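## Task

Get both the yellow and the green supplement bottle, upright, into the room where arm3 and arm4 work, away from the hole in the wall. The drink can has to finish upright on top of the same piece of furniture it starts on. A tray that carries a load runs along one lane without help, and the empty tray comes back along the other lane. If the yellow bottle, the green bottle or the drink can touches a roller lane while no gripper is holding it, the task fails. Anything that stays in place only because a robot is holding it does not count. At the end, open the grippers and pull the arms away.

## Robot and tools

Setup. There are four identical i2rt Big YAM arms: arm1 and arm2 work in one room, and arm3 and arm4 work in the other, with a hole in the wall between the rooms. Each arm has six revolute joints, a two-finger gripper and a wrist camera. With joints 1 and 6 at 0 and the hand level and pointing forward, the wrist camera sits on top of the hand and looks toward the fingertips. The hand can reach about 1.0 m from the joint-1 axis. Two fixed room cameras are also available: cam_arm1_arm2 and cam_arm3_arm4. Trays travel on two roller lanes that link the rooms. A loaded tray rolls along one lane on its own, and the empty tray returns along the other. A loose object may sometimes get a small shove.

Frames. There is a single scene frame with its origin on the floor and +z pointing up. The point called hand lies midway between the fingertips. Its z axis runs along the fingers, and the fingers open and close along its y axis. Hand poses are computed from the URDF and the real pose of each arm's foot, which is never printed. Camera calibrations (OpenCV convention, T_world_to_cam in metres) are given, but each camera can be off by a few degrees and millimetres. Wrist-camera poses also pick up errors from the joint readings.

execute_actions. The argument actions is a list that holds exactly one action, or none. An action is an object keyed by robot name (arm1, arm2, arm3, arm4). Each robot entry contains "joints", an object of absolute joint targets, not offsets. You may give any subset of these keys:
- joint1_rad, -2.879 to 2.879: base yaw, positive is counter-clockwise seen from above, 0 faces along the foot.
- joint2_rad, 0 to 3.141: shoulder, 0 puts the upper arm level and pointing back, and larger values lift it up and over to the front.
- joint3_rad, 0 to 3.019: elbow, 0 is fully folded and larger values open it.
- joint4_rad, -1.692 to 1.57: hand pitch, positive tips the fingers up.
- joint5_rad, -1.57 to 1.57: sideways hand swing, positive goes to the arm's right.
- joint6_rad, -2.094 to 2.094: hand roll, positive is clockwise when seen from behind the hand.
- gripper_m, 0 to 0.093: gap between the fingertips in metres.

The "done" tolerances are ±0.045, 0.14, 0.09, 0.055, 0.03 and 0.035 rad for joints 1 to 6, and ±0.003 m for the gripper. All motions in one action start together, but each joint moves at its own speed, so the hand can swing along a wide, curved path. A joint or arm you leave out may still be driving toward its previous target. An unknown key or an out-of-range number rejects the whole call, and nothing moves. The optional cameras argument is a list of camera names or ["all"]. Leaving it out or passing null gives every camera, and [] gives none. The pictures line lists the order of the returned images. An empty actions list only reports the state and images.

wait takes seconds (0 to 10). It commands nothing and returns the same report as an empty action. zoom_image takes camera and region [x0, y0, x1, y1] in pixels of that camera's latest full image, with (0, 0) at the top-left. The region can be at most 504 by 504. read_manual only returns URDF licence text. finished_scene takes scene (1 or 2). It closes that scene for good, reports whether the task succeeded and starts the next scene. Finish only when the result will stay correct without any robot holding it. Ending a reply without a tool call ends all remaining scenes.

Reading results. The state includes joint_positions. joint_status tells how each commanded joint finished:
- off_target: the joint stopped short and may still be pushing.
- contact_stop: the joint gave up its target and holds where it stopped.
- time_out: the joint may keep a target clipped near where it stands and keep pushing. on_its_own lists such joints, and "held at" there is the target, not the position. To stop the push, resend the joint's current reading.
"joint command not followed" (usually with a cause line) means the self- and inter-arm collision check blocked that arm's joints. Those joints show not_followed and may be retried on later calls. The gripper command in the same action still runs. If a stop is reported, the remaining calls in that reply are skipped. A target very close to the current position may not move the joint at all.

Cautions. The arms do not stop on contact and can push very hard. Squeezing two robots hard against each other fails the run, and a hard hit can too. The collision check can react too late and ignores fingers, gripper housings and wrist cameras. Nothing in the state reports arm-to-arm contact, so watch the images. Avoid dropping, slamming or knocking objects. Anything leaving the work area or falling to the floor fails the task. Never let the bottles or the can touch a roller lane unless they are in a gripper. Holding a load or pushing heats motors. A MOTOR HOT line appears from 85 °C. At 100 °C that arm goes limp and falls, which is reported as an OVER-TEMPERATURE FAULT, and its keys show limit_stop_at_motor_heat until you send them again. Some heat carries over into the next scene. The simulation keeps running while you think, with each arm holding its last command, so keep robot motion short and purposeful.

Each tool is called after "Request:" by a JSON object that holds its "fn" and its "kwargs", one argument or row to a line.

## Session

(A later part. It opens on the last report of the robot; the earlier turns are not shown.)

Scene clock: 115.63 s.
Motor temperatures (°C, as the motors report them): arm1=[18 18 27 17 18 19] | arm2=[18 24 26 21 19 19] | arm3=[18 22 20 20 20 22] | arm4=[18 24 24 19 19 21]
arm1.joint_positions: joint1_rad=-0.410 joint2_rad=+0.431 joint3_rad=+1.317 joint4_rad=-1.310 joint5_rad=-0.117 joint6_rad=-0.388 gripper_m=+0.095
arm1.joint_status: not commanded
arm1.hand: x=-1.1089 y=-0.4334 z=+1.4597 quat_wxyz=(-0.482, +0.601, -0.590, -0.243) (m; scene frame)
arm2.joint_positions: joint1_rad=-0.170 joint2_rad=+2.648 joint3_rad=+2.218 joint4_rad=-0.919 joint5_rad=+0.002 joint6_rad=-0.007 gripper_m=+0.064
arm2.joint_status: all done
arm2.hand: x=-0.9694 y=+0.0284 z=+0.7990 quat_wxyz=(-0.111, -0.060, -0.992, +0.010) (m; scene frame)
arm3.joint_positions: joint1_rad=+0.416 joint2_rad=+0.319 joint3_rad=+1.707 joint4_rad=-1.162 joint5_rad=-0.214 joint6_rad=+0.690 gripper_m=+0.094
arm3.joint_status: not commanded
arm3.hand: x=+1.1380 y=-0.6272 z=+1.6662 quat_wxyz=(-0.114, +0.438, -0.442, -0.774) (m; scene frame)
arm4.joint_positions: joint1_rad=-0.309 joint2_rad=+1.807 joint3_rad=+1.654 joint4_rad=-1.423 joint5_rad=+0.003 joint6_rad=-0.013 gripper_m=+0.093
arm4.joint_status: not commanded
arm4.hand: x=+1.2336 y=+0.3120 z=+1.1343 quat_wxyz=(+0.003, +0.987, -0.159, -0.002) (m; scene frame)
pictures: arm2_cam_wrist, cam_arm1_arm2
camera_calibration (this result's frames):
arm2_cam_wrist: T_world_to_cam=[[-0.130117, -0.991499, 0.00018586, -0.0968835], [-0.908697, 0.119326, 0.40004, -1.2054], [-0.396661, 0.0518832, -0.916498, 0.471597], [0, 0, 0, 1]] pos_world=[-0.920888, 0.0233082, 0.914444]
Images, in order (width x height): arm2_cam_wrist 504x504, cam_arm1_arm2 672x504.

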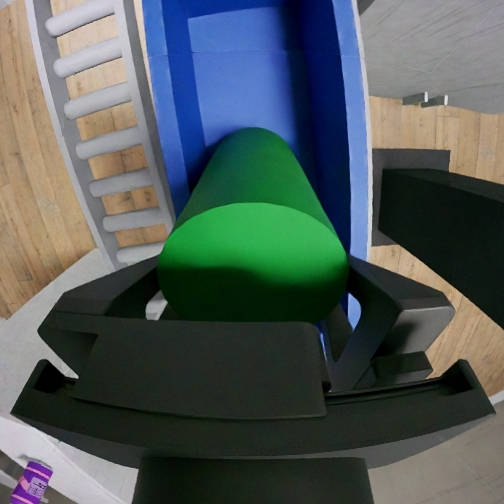

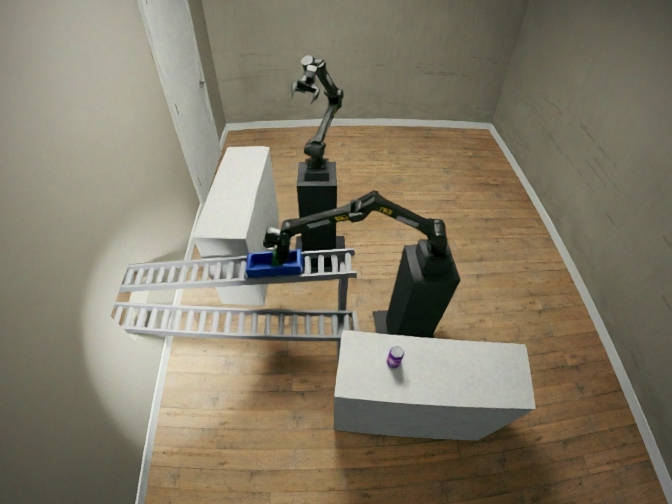

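Request:
{"fn": "execute_actions", "kwargs": {
  "actions": [
    {"arm2":{"joints":{"gripper_m":0.085}}}
  ],
  "cameras": []
}}

Request:
{"fn": "execute_actions", "kwargs": {
  "actions": [
    {"arm2":{"joints":{"joint2_rad":2.2,"joint4_rad":-1.3}},"arm4":{"joints":{"joint1_rad":0.25}}}
  ],
  "cameras": []
}}

Request:
{"fn": "wait", "kwargs": {
  "seconds": 10
}}

Request:
{"fn": "wait", "kwargs": {
  "seconds": 5
}}

Scene clock: 116.83 s.
Motor temperatures (°C, as the motors report them): arm1=[18 18 27 17 18 19] | arm2=[18 24 26 21 19 19] | arm3=[18 22 20 20 20 22] | arm4=[18 24 24 19 19 21]
arm1.joint_positions: joint1_rad=-0.410 joint2_rad=+0.431 joint3_rad=+1.317 joint4_rad=-1.310 joint5_rad=-0.117 joint6_rad=-0.388 gripper_m=+0.095
arm1.joint_status: not commanded
arm1.hand: x=-1.1089 y=-0.4334 z=+1.4597 quat_wxyz=(-0.482, +0.601, -0.590, -0.243) (m; scene frame)
arm2.joint_positions: joint1_rad=-0.170 joint2_rad=+2.626 joint3_rad=+2.218 joint4_rad=-0.915 joint5_rad=+0.002 joint6_rad=-0.007 gripper_m=+0.085
arm2.joint_status: all done
arm2.hand: x=-0.9626 y=+0.0276 z=+0.8163 quat_wxyz=(-0.124, -0.060, -0.990, +0.011) (m; scene frame)
arm3.joint_positions: joint1_rad=+0.416 joint2_rad=+0.319 joint3_rad=+1.707 joint4_rad=-1.162 joint5_rad=-0.214 joint6_rad=+0.690 gripper_m=+0.094
arm3.joint_status: not commanded
arm3.hand: x=+1.1380 y=-0.6272 z=+1.6662 quat_wxyz=(-0.114, +0.438, -0.442, -0.774) (m; scene frame)
arm4.joint_positions: joint1_rad=-0.309 joint2_rad=+1.807 joint3_rad=+1.654 joint4_rad=-1.423 joint5_rad=+0.003 joint6_rad=-0.013 gripper_m=+0.093
arm4.joint_status: not commanded
arm4.hand: x=+1.2336 y=+0.3120 z=+1.1343 quat_wxyz=(+0.003, +0.987, -0.159, -0.002) (m; scene frame)
pictures: none
No camera images: the call's "cameras" was empty. Leave "cameras" out to get every camera's image.

Scene clock: 118.57 s.
Motor temperatures (°C, as the motors report them): arm1=[18 18 27 17 18 19] | arm2=[18 24 26 21 19 19] | arm3=[18 22 20 20 20 22] | arm4=[18 24 24 19 19 21]
arm1.joint_positions: joint1_rad=-0.410 joint2_rad=+0.431 joint3_rad=+1.317 joint4_rad=-1.310 joint5_rad=-0.117 joint6_rad=-0.388 gripper_m=+0.095
arm1.joint_status: not commanded
arm1.hand: x=-1.1089 y=-0.4334 z=+1.4597 quat_wxyz=(-0.482, +0.601, -0.590, -0.243) (m; scene frame)
arm2.joint_positions: joint1_rad=-0.170 joint2_rad=+2.211 joint3_rad=+2.252 joint4_rad=-1.290 joint5_rad=+0.002 joint6_rad=-0.007 gripper_m=+0.085
arm2.joint_status: all done
arm2.hand: x=-0.9967 y=+0.0330 z=+1.1241 quat_wxyz=(-0.161, -0.060, -0.985, +0.013) (m; scene frame)
arm3.joint_positions: joint1_rad=+0.416 joint2_rad=+0.319 joint3_rad=+1.707 joint4_rad=-1.162 joint5_rad=-0.214 joint6_rad=+0.690 gripper_m=+0.094
arm3.joint_status: not commanded
arm3.hand: x=+1.1380 y=-0.6272 z=+1.6662 quat_wxyz=(-0.114, +0.438, -0.442, -0.774) (m; scene frame)
arm4.joint_positions: joint1_rad=+0.257 joint2_rad=+1.807 joint3_rad=+1.654 joint4_rad=-1.423 joint5_rad=-0.002 joint6_rad=-0.011 gripper_m=+0.093
arm4.joint_status: all done
arm4.hand: x=+1.2183 y=+0.0028 z=+1.1365 quat_wxyz=(+0.003, +0.992, +0.122, -0.003) (m; scene frame)
pictures: none
No camera images: the call's "cameras" was empty. Leave "cameras" out to get every camera's image.

Scene clock: 128.57 s.
Motor temperatures (°C, as the motors report them): arm1=[18 18 27 17 18 19] | arm2=[18 25 26 21 19 19] | arm3=[18 22 20 20 20 22] | arm4=[18 24 24 19 19 21]
arm1.joint_positions: joint1_rad=-0.410 joint2_rad=+0.431 joint3_rad=+1.317 joint4_rad=-1.310 joint5_rad=-0.117 joint6_rad=-0.388 gripper_m=+0.095
arm1.joint_status: not commanded
arm1.hand: x=-1.1089 y=-0.4334 z=+1.4597 quat_wxyz=(-0.482, +0.601, -0.590, -0.243) (m; scene frame)
arm2.joint_positions: joint1_rad=-0.170 joint2_rad=+2.211 joint3_rad=+2.252 joint4_rad=-1.290 joint5_rad=+0.002 joint6_rad=-0.007 gripper_m=+0.085
arm2.joint_status: all done
arm2.hand: x=-0.9967 y=+0.0330 z=+1.1241 quat_wxyz=(-0.161, -0.060, -0.985, +0.013) (m; scene frame)
arm3.joint_positions: joint1_rad=+0.416 joint2_rad=+0.319 joint3_rad=+1.707 joint4_rad=-1.162 joint5_rad=-0.214 joint6_rad=+0.690 gripper_m=+0.094
arm3.joint_status: not commanded
arm3.hand: x=+1.1380 y=-0.6272 z=+1.6662 quat_wxyz=(-0.114, +0.438, -0.442, -0.774) (m; scene frame)
arm4.joint_positions: joint1_rad=+0.257 joint2_rad=+1.807 joint3_rad=+1.654 joint4_rad=-1.423 joint5_rad=-0.002 joint6_rad=-0.011 gripper_m=+0.093
arm4.joint_status: all done
arm4.hand: x=+1.2183 y=+0.0028 z=+1.1365 quat_wxyz=(+0.003, +0.992, +0.122, -0.003) (m; scene frame)
wait: 10.00 s; at rest by 0.27 s
pictures: arm1_cam_wrist, arm2_cam_wrist, arm3_cam_wrist, arm4_cam_wrist, cam_arm1_arm2, cam_arm3_arm4
camera_calibration (this result's frames):
arm2_cam_wrist: T_world_to_cam=[[-0.129813, -0.991539, -0.0000910436, -0.0953937], [-0.94379, 0.123533, 0.306596, -1.29085], [-0.30399, 0.0398859, -0.95184, 0.890924], [0, 0, 0, 1]] pos_world=[-0.959843, 0.0293409, 1.24378]
arm4_cam_wrist: T_world_to_cam=[[-0.248052, 0.968725, -0.00654361, 0.306043], [0.782797, 0.204414, 0.587744, -1.6197], [0.5707, 0.140669, -0.80902, 0.351313], [0, 0, 0, 1]] pos_world=[1.14332, -0.0148011, 1.23819]
Images, in order (width x height): arm1_cam_wrist 504x504, arm2_cam_wrist 504x504, arm3_cam_wrist 504x504, arm4_cam_wrist 504x504, cam_arm1_arm2 672x504, cam_arm3_arm4 672x504.

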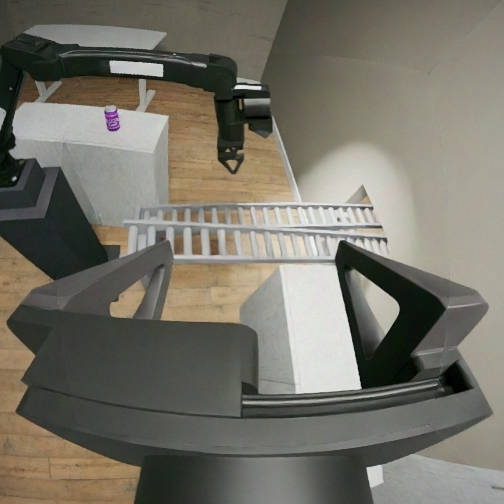

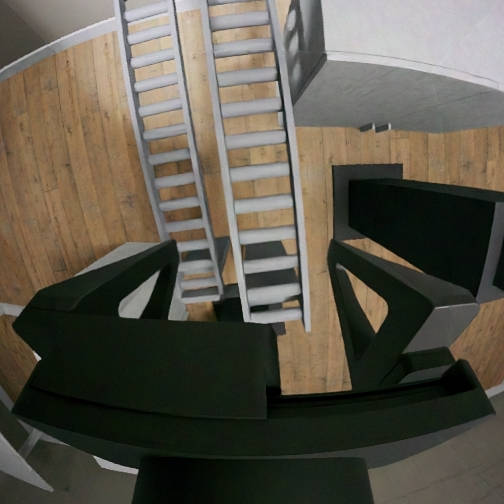

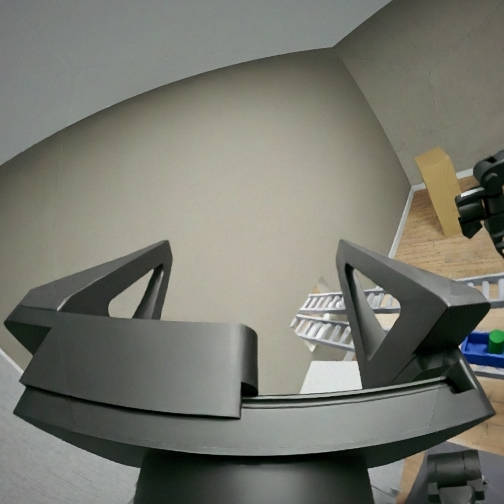

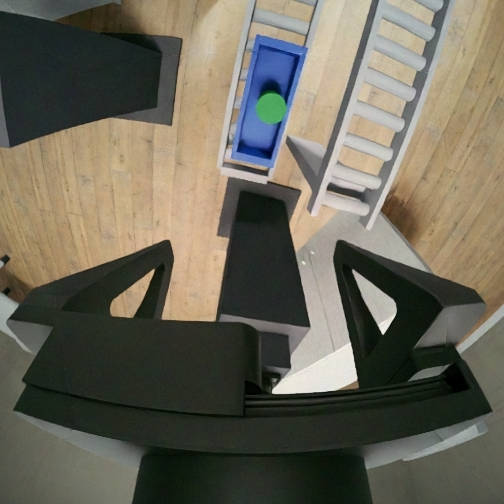

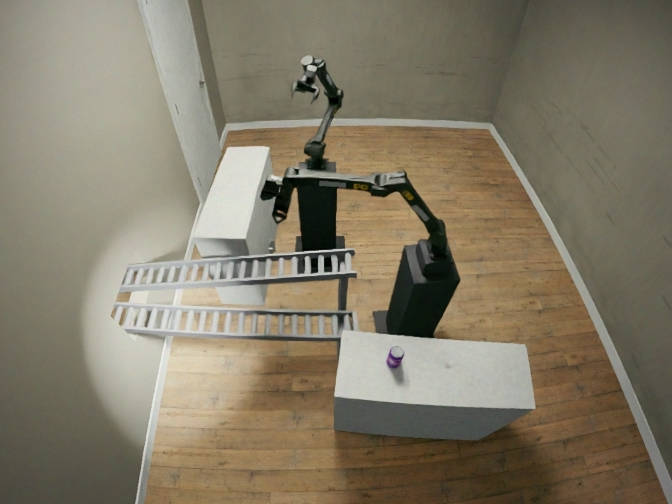

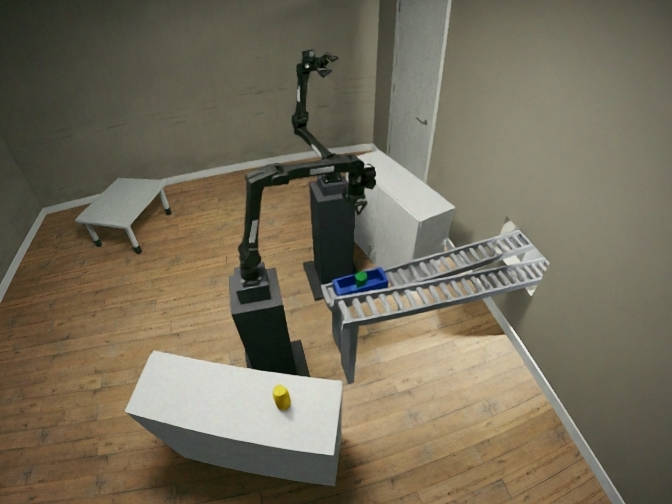

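Scene clock: 133.57 s.
Motor temperatures (°C, as the motors report them): arm1=[18 18 27 17 18 19] | arm2=[18 25 26 21 19 19] | arm3=[18 22 20 20 20 22] | arm4=[18 24 24 19 19 21]
arm1.joint_positions: joint1_rad=-0.410 joint2_rad=+0.431 joint3_rad=+1.317 joint4_rad=-1.310 joint5_rad=-0.117 joint6_rad=-0.388 gripper_m=+0.095
arm1.joint_status: not commanded
arm1.hand: x=-1.1089 y=-0.4334 z=+1.4597 quat_wxyz=(-0.482, +0.601, -0.590, -0.243) (m; scene frame)
arm2.joint_positions: joint1_rad=-0.170 joint2_rad=+2.211 joint3_rad=+2.252 joint4_rad=-1.290 joint5_rad=+0.002 joint6_rad=-0.007 gripper_m=+0.085
arm2.joint_status: all done
arm2.hand: x=-0.9967 y=+0.0330 z=+1.1241 quat_wxyz=(-0.161, -0.060, -0.985, +0.013) (m; scene frame)
arm3.joint_positions: joint1_rad=+0.416 joint2_rad=+0.319 joint3_rad=+1.707 joint4_rad=-1.162 joint5_rad=-0.214 joint6_rad=+0.690 gripper_m=+0.094
arm3.joint_status: not commanded
arm3.hand: x=+1.1380 y=-0.6272 z=+1.6662 quat_wxyz=(-0.114, +0.438, -0.442, -0.774) (m; scene frame)
arm4.joint_positions: joint1_rad=+0.257 joint2_rad=+1.807 joint3_rad=+1.654 joint4_rad=-1.423 joint5_rad=-0.002 joint6_rad=-0.011 gripper_m=+0.093
arm4.joint_status: all done
arm4.hand: x=+1.2183 y=+0.0028 z=+1.1365 quat_wxyz=(+0.003, +0.992, +0.122, -0.003) (m; scene frame)
wait: 5.00 s; at rest by 0.27 s
pictures: arm1_cam_wrist, arm2_cam_wrist, arm3_cam_wrist, arm4_cam_wrist, cam_arm1_arm2, cam_arm3_arm4
camera_calibration (this result's frames):
arm2_cam_wrist: T_world_to_cam=[[-0.129813, -0.991539, -0.0000910436, -0.0953937], [-0.94379, 0.123533, 0.306596, -1.29085], [-0.30399, 0.0398859, -0.95184, 0.890924], [0, 0, 0, 1]] pos_world=[-0.959843, 0.0293409, 1.24378]
arm4_cam_wrist: T_world_to_cam=[[-0.248052, 0.968725, -0.00654361, 0.306043], [0.782797, 0.204414, 0.587744, -1.6197], [0.5707, 0.140669, -0.80902, 0.351313], [0, 0, 0, 1]] pos_world=[1.14332, -0.0148011, 1.23819]
Images, in order (width x height): arm1_cam_wrist 504x504, arm2_cam_wrist 504x504, arm3_cam_wrist 504x504, arm4_cam_wrist 504x504, cam_arm1_arm2 672x504, cam_arm3_arm4 672x504.

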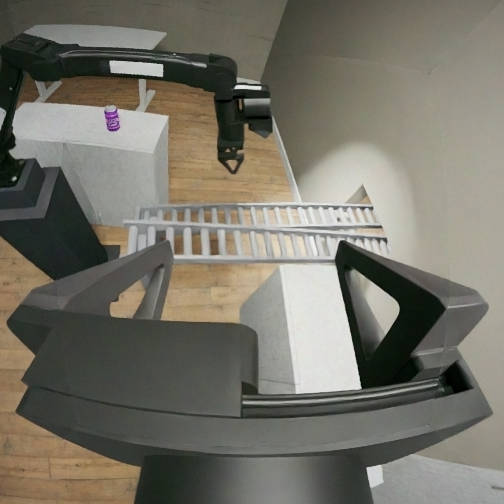

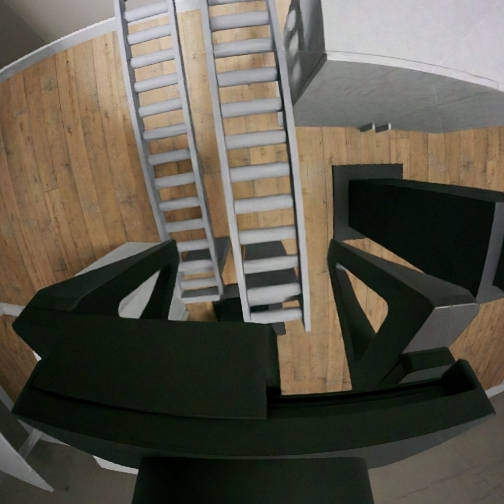

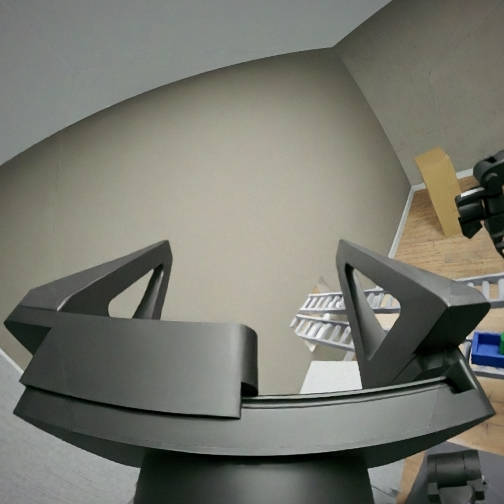

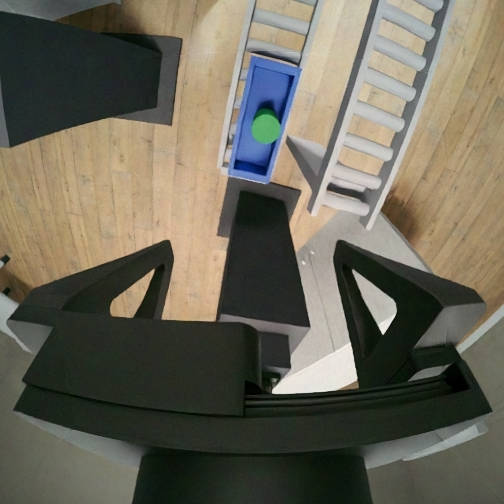

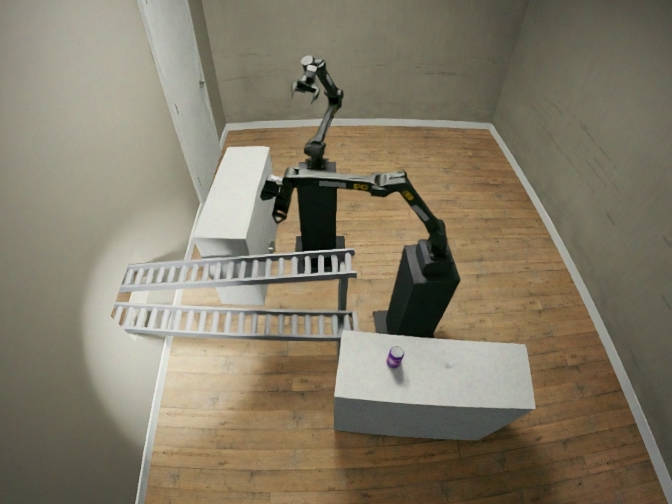

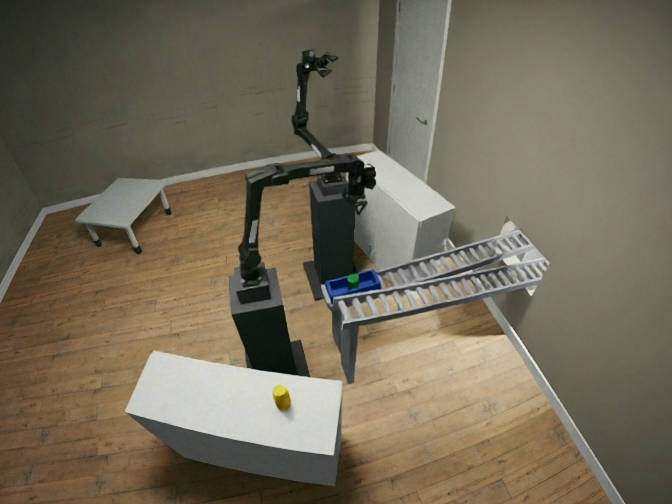

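Request:
{"fn": "execute_actions", "kwargs": {
  "actions": [
    {"arm4":{"joints":{"joint1_rad":0.2,"joint2_rad":2.33,"joint3_rad":1.42,"joint4_rad":-0.64}}}
  ],
  "cameras": []
}}

Request:
{"fn": "execute_actions", "kwargs": {
  "actions": [
    {"arm4":{"joints":{"joint2_rad":2.6,"joint3_rad":1.55,"joint4_rad":-0.5}}}
  ],
  "cameras": ["arm4_cam_wrist"]
}}

Request:
{"fn": "execute_actions", "kwargs": {
  "actions": [
    {"arm4":{"joints":{"gripper_m":0.03}}}
  ],
  "cameras": []
}}

Scene clock: 135.80 s.
Motor temperatures (°C, as the motors report them): arm1=[18 18 27 17 18 19] | arm2=[18 25 26 21 19 19] | arm3=[18 22 20 20 20 22] | arm4=[18 24 24 19 19 21]
arm1.joint_positions: joint1_rad=-0.410 joint2_rad=+0.431 joint3_rad=+1.317 joint4_rad=-1.310 joint5_rad=-0.117 joint6_rad=-0.388 gripper_m=+0.095
arm1.joint_status: not commanded
arm1.hand: x=-1.1089 y=-0.4334 z=+1.4597 quat_wxyz=(-0.482, +0.601, -0.590, -0.243) (m; scene frame)
arm2.joint_positions: joint1_rad=-0.170 joint2_rad=+2.211 joint3_rad=+2.252 joint4_rad=-1.290 joint5_rad=+0.002 joint6_rad=-0.007 gripper_m=+0.085
arm2.joint_status: not commanded
arm2.hand: x=-0.9967 y=+0.0330 z=+1.1241 quat_wxyz=(-0.161, -0.060, -0.985, +0.013) (m; scene frame)
arm3.joint_positions: joint1_rad=+0.416 joint2_rad=+0.319 joint3_rad=+1.707 joint4_rad=-1.162 joint5_rad=-0.214 joint6_rad=+0.690 gripper_m=+0.094
arm3.joint_status: not commanded
arm3.hand: x=+1.1380 y=-0.6272 z=+1.6662 quat_wxyz=(-0.114, +0.438, -0.442, -0.774) (m; scene frame)
arm4.joint_positions: joint1_rad=+0.199 joint2_rad=+2.342 joint3_rad=+1.398 joint4_rad=-0.648 joint5_rad=-0.002 joint6_rad=-0.011 gripper_m=+0.093
arm4.joint_status: all done
arm4.hand: x=+1.2074 y=+0.0315 z=+0.7573 quat_wxyz=(+0.003, +0.996, +0.094, +0.005) (m; scene frame)
pictures: none
No camera images: the call's "cameras" was empty. Leave "cameras" out to get every camera's image.

Scene clock: 137.03 s.
Motor temperatures (°C, as the motors report them): arm1=[18 18 27 17 18 19] | arm2=[18 25 26 21 19 19] | arm3=[18 22 20 20 20 22] | arm4=[18 24 24 19 19 21]
arm1.joint_positions: joint1_rad=-0.410 joint2_rad=+0.431 joint3_rad=+1.317 joint4_rad=-1.310 joint5_rad=-0.117 joint6_rad=-0.388 gripper_m=+0.095
arm1.joint_status: not commanded
arm1.hand: x=-1.1089 y=-0.4334 z=+1.4597 quat_wxyz=(-0.482, +0.601, -0.590, -0.243) (m; scene frame)
arm2.joint_positions: joint1_rad=-0.170 joint2_rad=+2.211 joint3_rad=+2.252 joint4_rad=-1.290 joint5_rad=+0.002 joint6_rad=-0.007 gripper_m=+0.085
arm2.joint_status: not commanded
arm2.hand: x=-0.9967 y=+0.0330 z=+1.1241 quat_wxyz=(-0.161, -0.060, -0.985, +0.013) (m; scene frame)
arm3.joint_positions: joint1_rad=+0.416 joint2_rad=+0.319 joint3_rad=+1.707 joint4_rad=-1.162 joint5_rad=-0.214 joint6_rad=+0.690 gripper_m=+0.094
arm3.joint_status: not commanded
arm3.hand: x=+1.1380 y=-0.6272 z=+1.6662 quat_wxyz=(-0.114, +0.438, -0.442, -0.774) (m; scene frame)
arm4.joint_positions: joint1_rad=+0.199 joint2_rad=+2.619 joint3_rad=+1.537 joint4_rad=-0.502 joint5_rad=-0.002 joint6_rad=-0.011 gripper_m=+0.093
arm4.joint_status: all done
arm4.hand: x=+1.1993 y=+0.0295 z=+0.6355 quat_wxyz=(+0.003, +0.996, +0.094, +0.001) (m; scene frame)
pictures: arm4_cam_wrist
camera_calibration (this result's frames):
arm4_cam_wrist: T_world_to_cam=[[-0.19185, 0.981397, -0.00736492, 0.204963], [0.788391, 0.158581, 0.594384, -1.32538], [0.584494, 0.108226, -0.804148, -0.0656457], [0, 0, 0, 1]] pos_world=[1.12261, 0.0161344, 0.736506]
Images, in order (width x height): arm4_cam_wrist 504x504.

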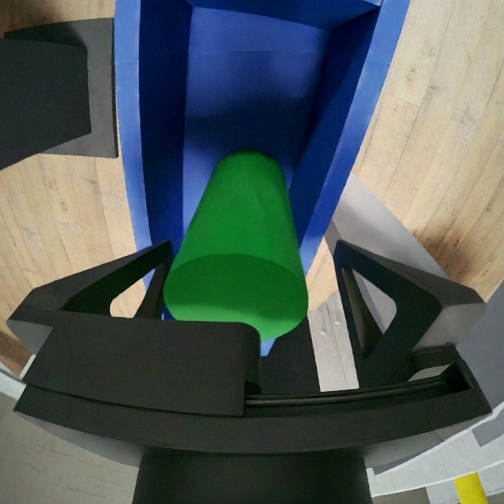

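Scene clock: 137.67 s.
Motor temperatures (°C, as the motors report them): arm1=[18 18 27 17 18 19] | arm2=[18 25 26 21 19 19] | arm3=[18 22 20 20 20 22] | arm4=[18 24 23 19 19 21]
arm1.joint_positions: joint1_rad=-0.410 joint2_rad=+0.431 joint3_rad=+1.317 joint4_rad=-1.310 joint5_rad=-0.117 joint6_rad=-0.388 gripper_m=+0.095
arm1.joint_status: not commanded
arm1.hand: x=-1.1089 y=-0.4334 z=+1.4597 quat_wxyz=(-0.482, +0.601, -0.590, -0.243) (m; scene frame)
arm2.joint_positions: joint1_rad=-0.170 joint2_rad=+2.211 joint3_rad=+2.252 joint4_rad=-1.290 joint5_rad=+0.002 joint6_rad=-0.007 gripper_m=+0.085
arm2.joint_status: not commanded
arm2.hand: x=-0.9967 y=+0.0330 z=+1.1241 quat_wxyz=(-0.161, -0.060, -0.985, +0.013) (m; scene frame)
arm3.joint_positions: joint1_rad=+0.416 joint2_rad=+0.319 joint3_rad=+1.707 joint4_rad=-1.162 joint5_rad=-0.214 joint6_rad=+0.690 gripper_m=+0.094
arm3.joint_status: not commanded
arm3.hand: x=+1.1380 y=-0.6272 z=+1.6662 quat_wxyz=(-0.114, +0.438, -0.442, -0.774) (m; scene frame)
arm4.joint_positions: joint1_rad=+0.200 joint2_rad=+2.618 joint3_rad=+1.537 joint4_rad=-0.501 joint5_rad=-0.008 joint6_rad=-0.010 gripper_m=+0.065
arm4.joint_status: gripper_m off_target (ended at +0.065, target +0.030)
arm4.hand: x=+1.1993 y=+0.0280 z=+0.6357 quat_wxyz=(+0.006, +0.996, +0.094, +0.001) (m; scene frame)
pictures: none
No camera images: the call's "cameras" was empty. Leave "cameras" out to get every camera's image.

Request:
{"fn": "execute_actions", "kwargs": {
  "actions": [
    {"arm4":{"joints":{"joint2_rad":1.8,"joint3_rad":1.66,"joint4_rad":-1.43}}}
  ],
  "cameras": []
}}

Request:
{"fn": "execute_actions", "kwargs": {
  "actions": [
    {"arm4":{"joints":{"joint1_rad":-1.85}}}
  ],
  "cameras": []
}}

Request:
{"fn": "execute_actions", "kwargs": {
  "actions": [
    {"arm4":{"joints":{"joint2_rad":2.1,"joint3_rad":1.47,"joint4_rad":-0.92}}}
  ],
  "cameras": ["cam_arm3_arm4"]
}}

Request:
{"fn": "zoom_image", "kwargs": {
  "camera": "cam_arm3_arm4",
  "region": [120,300,360,480]
}}

Scene clock: 140.27 s.
Motor temperatures (°C, as the motors report them): arm1=[18 18 27 17 18 19] | arm2=[18 25 26 21 19 19] | arm3=[18 22 20 20 20 22] | arm4=[18 24 24 19 19 21]
arm1.joint_positions: joint1_rad=-0.410 joint2_rad=+0.431 joint3_rad=+1.317 joint4_rad=-1.310 joint5_rad=-0.117 joint6_rad=-0.388 gripper_m=+0.095
arm1.joint_status: not commanded
arm1.hand: x=-1.1089 y=-0.4334 z=+1.4597 quat_wxyz=(-0.482, +0.601, -0.590, -0.243) (m; scene frame)
arm2.joint_positions: joint1_rad=-0.170 joint2_rad=+2.211 joint3_rad=+2.252 joint4_rad=-1.290 joint5_rad=+0.002 joint6_rad=-0.007 gripper_m=+0.085
arm2.joint_status: not commanded
arm2.hand: x=-0.9967 y=+0.0330 z=+1.1241 quat_wxyz=(-0.161, -0.060, -0.985, +0.013) (m; scene frame)
arm3.joint_positions: joint1_rad=+0.416 joint2_rad=+0.319 joint3_rad=+1.707 joint4_rad=-1.162 joint5_rad=-0.214 joint6_rad=+0.690 gripper_m=+0.094
arm3.joint_status: not commanded
arm3.hand: x=+1.1380 y=-0.6272 z=+1.6662 quat_wxyz=(-0.114, +0.438, -0.442, -0.774) (m; scene frame)
arm4.joint_positions: joint1_rad=+0.200 joint2_rad=+1.813 joint3_rad=+1.648 joint4_rad=-1.423 joint5_rad=-0.002 joint6_rad=-0.010 gripper_m=+0.065
arm4.joint_status: all done
arm4.hand: x=+1.2136 y=+0.0338 z=+1.1311 quat_wxyz=(+0.003, +0.996, +0.094, +0.003) (m; scene frame)
pictures: none
No camera images: the call's "cameras" was empty. Leave "cameras" out to get every camera's image.

Scene clock: 142.37 s.
Motor temperatures (°C, as the motors report them): arm1=[18 18 27 17 18 19] | arm2=[18 25 26 21 19 19] | arm3=[18 22 20 20 20 22] | arm4=[18 24 24 19 19 21]
arm1.joint_positions: joint1_rad=-0.410 joint2_rad=+0.431 joint3_rad=+1.317 joint4_rad=-1.310 joint5_rad=-0.117 joint6_rad=-0.388 gripper_m=+0.095
arm1.joint_status: not commanded
arm1.hand: x=-1.1089 y=-0.4334 z=+1.4597 quat_wxyz=(-0.482, +0.601, -0.590, -0.243) (m; scene frame)
arm2.joint_positions: joint1_rad=-0.170 joint2_rad=+2.211 joint3_rad=+2.252 joint4_rad=-1.290 joint5_rad=+0.002 joint6_rad=-0.007 gripper_m=+0.085
arm2.joint_status: not commanded
arm2.hand: x=-0.9967 y=+0.0330 z=+1.1241 quat_wxyz=(-0.161, -0.060, -0.985, +0.013) (m; scene frame)
arm3.joint_positions: joint1_rad=+0.416 joint2_rad=+0.319 joint3_rad=+1.707 joint4_rad=-1.162 joint5_rad=-0.214 joint6_rad=+0.690 gripper_m=+0.094
arm3.joint_status: not commanded
arm3.hand: x=+1.1380 y=-0.6272 z=+1.6662 quat_wxyz=(-0.114, +0.438, -0.442, -0.774) (m; scene frame)
arm4.joint_positions: joint1_rad=-1.859 joint2_rad=+1.813 joint3_rad=+1.648 joint4_rad=-1.423 joint5_rad=+0.003 joint6_rad=-0.010 gripper_m=+0.066
arm4.joint_status: all done
arm4.hand: x=+1.9253 y=+0.6555 z=+1.1191 quat_wxyz=(+0.013, +0.593, -0.805, +0.006) (m; scene frame)
pictures: none
No camera images: the call's "cameras" was empty. Leave "cameras" out to get every camera's image.

Scene clock: 143.57 s.
Motor temperatures (°C, as the motors report them): arm1=[18 18 27 17 18 19] | arm2=[18 25 26 21 19 19] | arm3=[18 22 20 20 20 22] | arm4=[18 24 24 19 19 21]
arm1.joint_positions: joint1_rad=-0.410 joint2_rad=+0.431 joint3_rad=+1.317 joint4_rad=-1.310 joint5_rad=-0.117 joint6_rad=-0.388 gripper_m=+0.095
arm1.joint_status: not commanded
arm1.hand: x=-1.1089 y=-0.4334 z=+1.4597 quat_wxyz=(-0.482, +0.601, -0.590, -0.243) (m; scene frame)
arm2.joint_positions: joint1_rad=-0.170 joint2_rad=+2.211 joint3_rad=+2.252 joint4_rad=-1.290 joint5_rad=+0.002 joint6_rad=-0.007 gripper_m=+0.085
arm2.joint_status: not commanded
arm2.hand: x=-0.9967 y=+0.0330 z=+1.1241 quat_wxyz=(-0.161, -0.060, -0.985, +0.013) (m; scene frame)
arm3.joint_positions: joint1_rad=+0.416 joint2_rad=+0.319 joint3_rad=+1.707 joint4_rad=-1.162 joint5_rad=-0.214 joint6_rad=+0.690 gripper_m=+0.094
arm3.joint_status: not commanded
arm3.hand: x=+1.1380 y=-0.6272 z=+1.6662 quat_wxyz=(-0.114, +0.438, -0.442, -0.774) (m; scene frame)
arm4.joint_positions: joint1_rad=-1.858 joint2_rad=+2.129 joint3_rad=+1.444 joint4_rad=-0.926 joint5_rad=+0.000 joint6_rad=-0.010 gripper_m=+0.066
arm4.joint_status: all done
arm4.hand: x=+1.9261 y=+0.6681 z=+0.8740 quat_wxyz=(+0.023, +0.593, -0.805, +0.011) (m; scene frame)
pictures: cam_arm3_arm4
Images, in order (width x height): cam_arm3_arm4 672x504.

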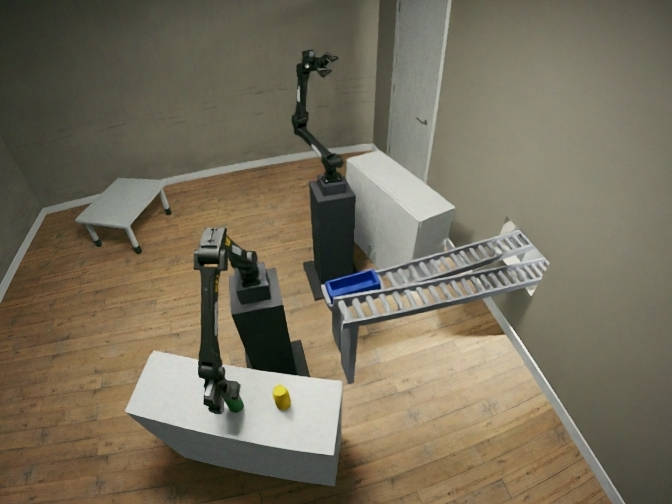

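Region (120, 300, 360, 480) of cam_arm3_arm4's 672x504 image, scaled by 2.100, with more detail than that image has; it fills the top 378 rows of this view, and the rest is white.

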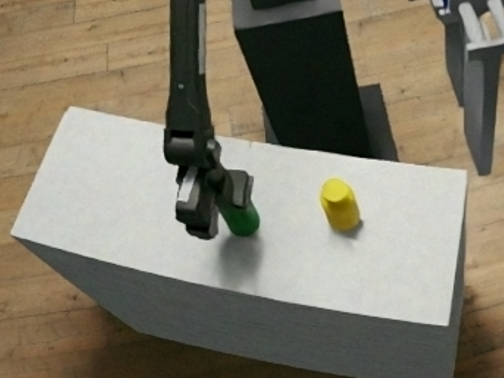

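Request:
{"fn": "execute_actions", "kwargs": {
  "actions": [
    {"arm4":{"joints":{"gripper_m":0.093}}}
  ],
  "cameras": []
}}

Request:
{"fn": "execute_actions", "kwargs": {
  "actions": [
    {"arm4":{"joints":{"joint2_rad":1.8,"joint3_rad":1.66,"joint4_rad":-1.43}}}
  ],
  "cameras": ["cam_arm3_arm4"]
}}

Request:
{"fn": "finished_scene", "kwargs": {
  "scene": 1
}}

Scene clock: 144.57 s.
Motor temperatures (°C, as the motors report them): arm1=[18 18 27 17 18 19] | arm2=[18 25 26 21 19 19] | arm3=[18 22 20 20 20 22] | arm4=[18 24 24 19 19 21]
arm1.joint_positions: joint1_rad=-0.410 joint2_rad=+0.431 joint3_rad=+1.317 joint4_rad=-1.310 joint5_rad=-0.117 joint6_rad=-0.388 gripper_m=+0.095
arm1.joint_status: not commanded
arm1.hand: x=-1.1089 y=-0.4334 z=+1.4597 quat_wxyz=(-0.482, +0.601, -0.590, -0.243) (m; scene frame)
arm2.joint_positions: joint1_rad=-0.170 joint2_rad=+2.211 joint3_rad=+2.252 joint4_rad=-1.290 joint5_rad=+0.002 joint6_rad=-0.007 gripper_m=+0.085
arm2.joint_status: not commanded
arm2.hand: x=-0.9967 y=+0.0330 z=+1.1241 quat_wxyz=(-0.161, -0.060, -0.985, +0.013) (m; scene frame)
arm3.joint_positions: joint1_rad=+0.416 joint2_rad=+0.319 joint3_rad=+1.707 joint4_rad=-1.162 joint5_rad=-0.214 joint6_rad=+0.690 gripper_m=+0.094
arm3.joint_status: not commanded
arm3.hand: x=+1.1380 y=-0.6272 z=+1.6662 quat_wxyz=(-0.114, +0.438, -0.442, -0.774) (m; scene frame)
arm4.joint_positions: joint1_rad=-1.858 joint2_rad=+2.121 joint3_rad=+1.444 joint4_rad=-0.926 joint5_rad=+0.000 joint6_rad=-0.010 gripper_m=+0.093
arm4.joint_status: all done
arm4.hand: x=+1.9267 y=+0.6697 z=+0.8783 quat_wxyz=(+0.020, +0.593, -0.805, +0.009) (m; scene frame)
pictures: none
No camera images: the call's "cameras" was empty. Leave "cameras" out to get every camera's image.

Scene clock: 146.17 s.
Motor temperatures (°C, as the motors report them): arm1=[18 18 27 17 18 19] | arm2=[18 25 26 21 19 19] | arm3=[18 22 20 20 20 22] | arm4=[18 24 24 19 19 21]
arm1.joint_positions: joint1_rad=-0.410 joint2_rad=+0.431 joint3_rad=+1.317 joint4_rad=-1.310 joint5_rad=-0.117 joint6_rad=-0.388 gripper_m=+0.095
arm1.joint_status: not commanded
arm1.hand: x=-1.1089 y=-0.4334 z=+1.4597 quat_wxyz=(-0.482, +0.601, -0.590, -0.243) (m; scene frame)
arm2.joint_positions: joint1_rad=-0.170 joint2_rad=+2.211 joint3_rad=+2.252 joint4_rad=-1.290 joint5_rad=+0.002 joint6_rad=-0.007 gripper_m=+0.085
arm2.joint_status: not commanded
arm2.hand: x=-0.9967 y=+0.0330 z=+1.1241 quat_wxyz=(-0.161, -0.060, -0.985, +0.013) (m; scene frame)
arm3.joint_positions: joint1_rad=+0.416 joint2_rad=+0.319 joint3_rad=+1.707 joint4_rad=-1.162 joint5_rad=-0.214 joint6_rad=+0.690 gripper_m=+0.094
arm3.joint_status: not commanded
arm3.hand: x=+1.1380 y=-0.6272 z=+1.6662 quat_wxyz=(-0.114, +0.438, -0.442, -0.774) (m; scene frame)
arm4.joint_positions: joint1_rad=-1.858 joint2_rad=+1.804 joint3_rad=+1.652 joint4_rad=-1.423 joint5_rad=+0.000 joint6_rad=-0.010 gripper_m=+0.093
arm4.joint_status: all done
arm4.hand: x=+1.9247 y=+0.6568 z=+1.1256 quat_wxyz=(+0.008, +0.593, -0.805, +0.000) (m; scene frame)
pictures: cam_arm3_arm4
Images, in order (width x height): cam_arm3_arm4 672x504.

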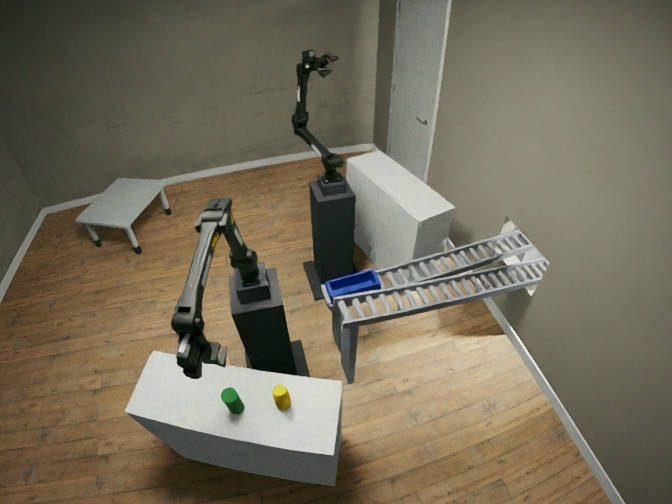

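The scene is finished: the task was done.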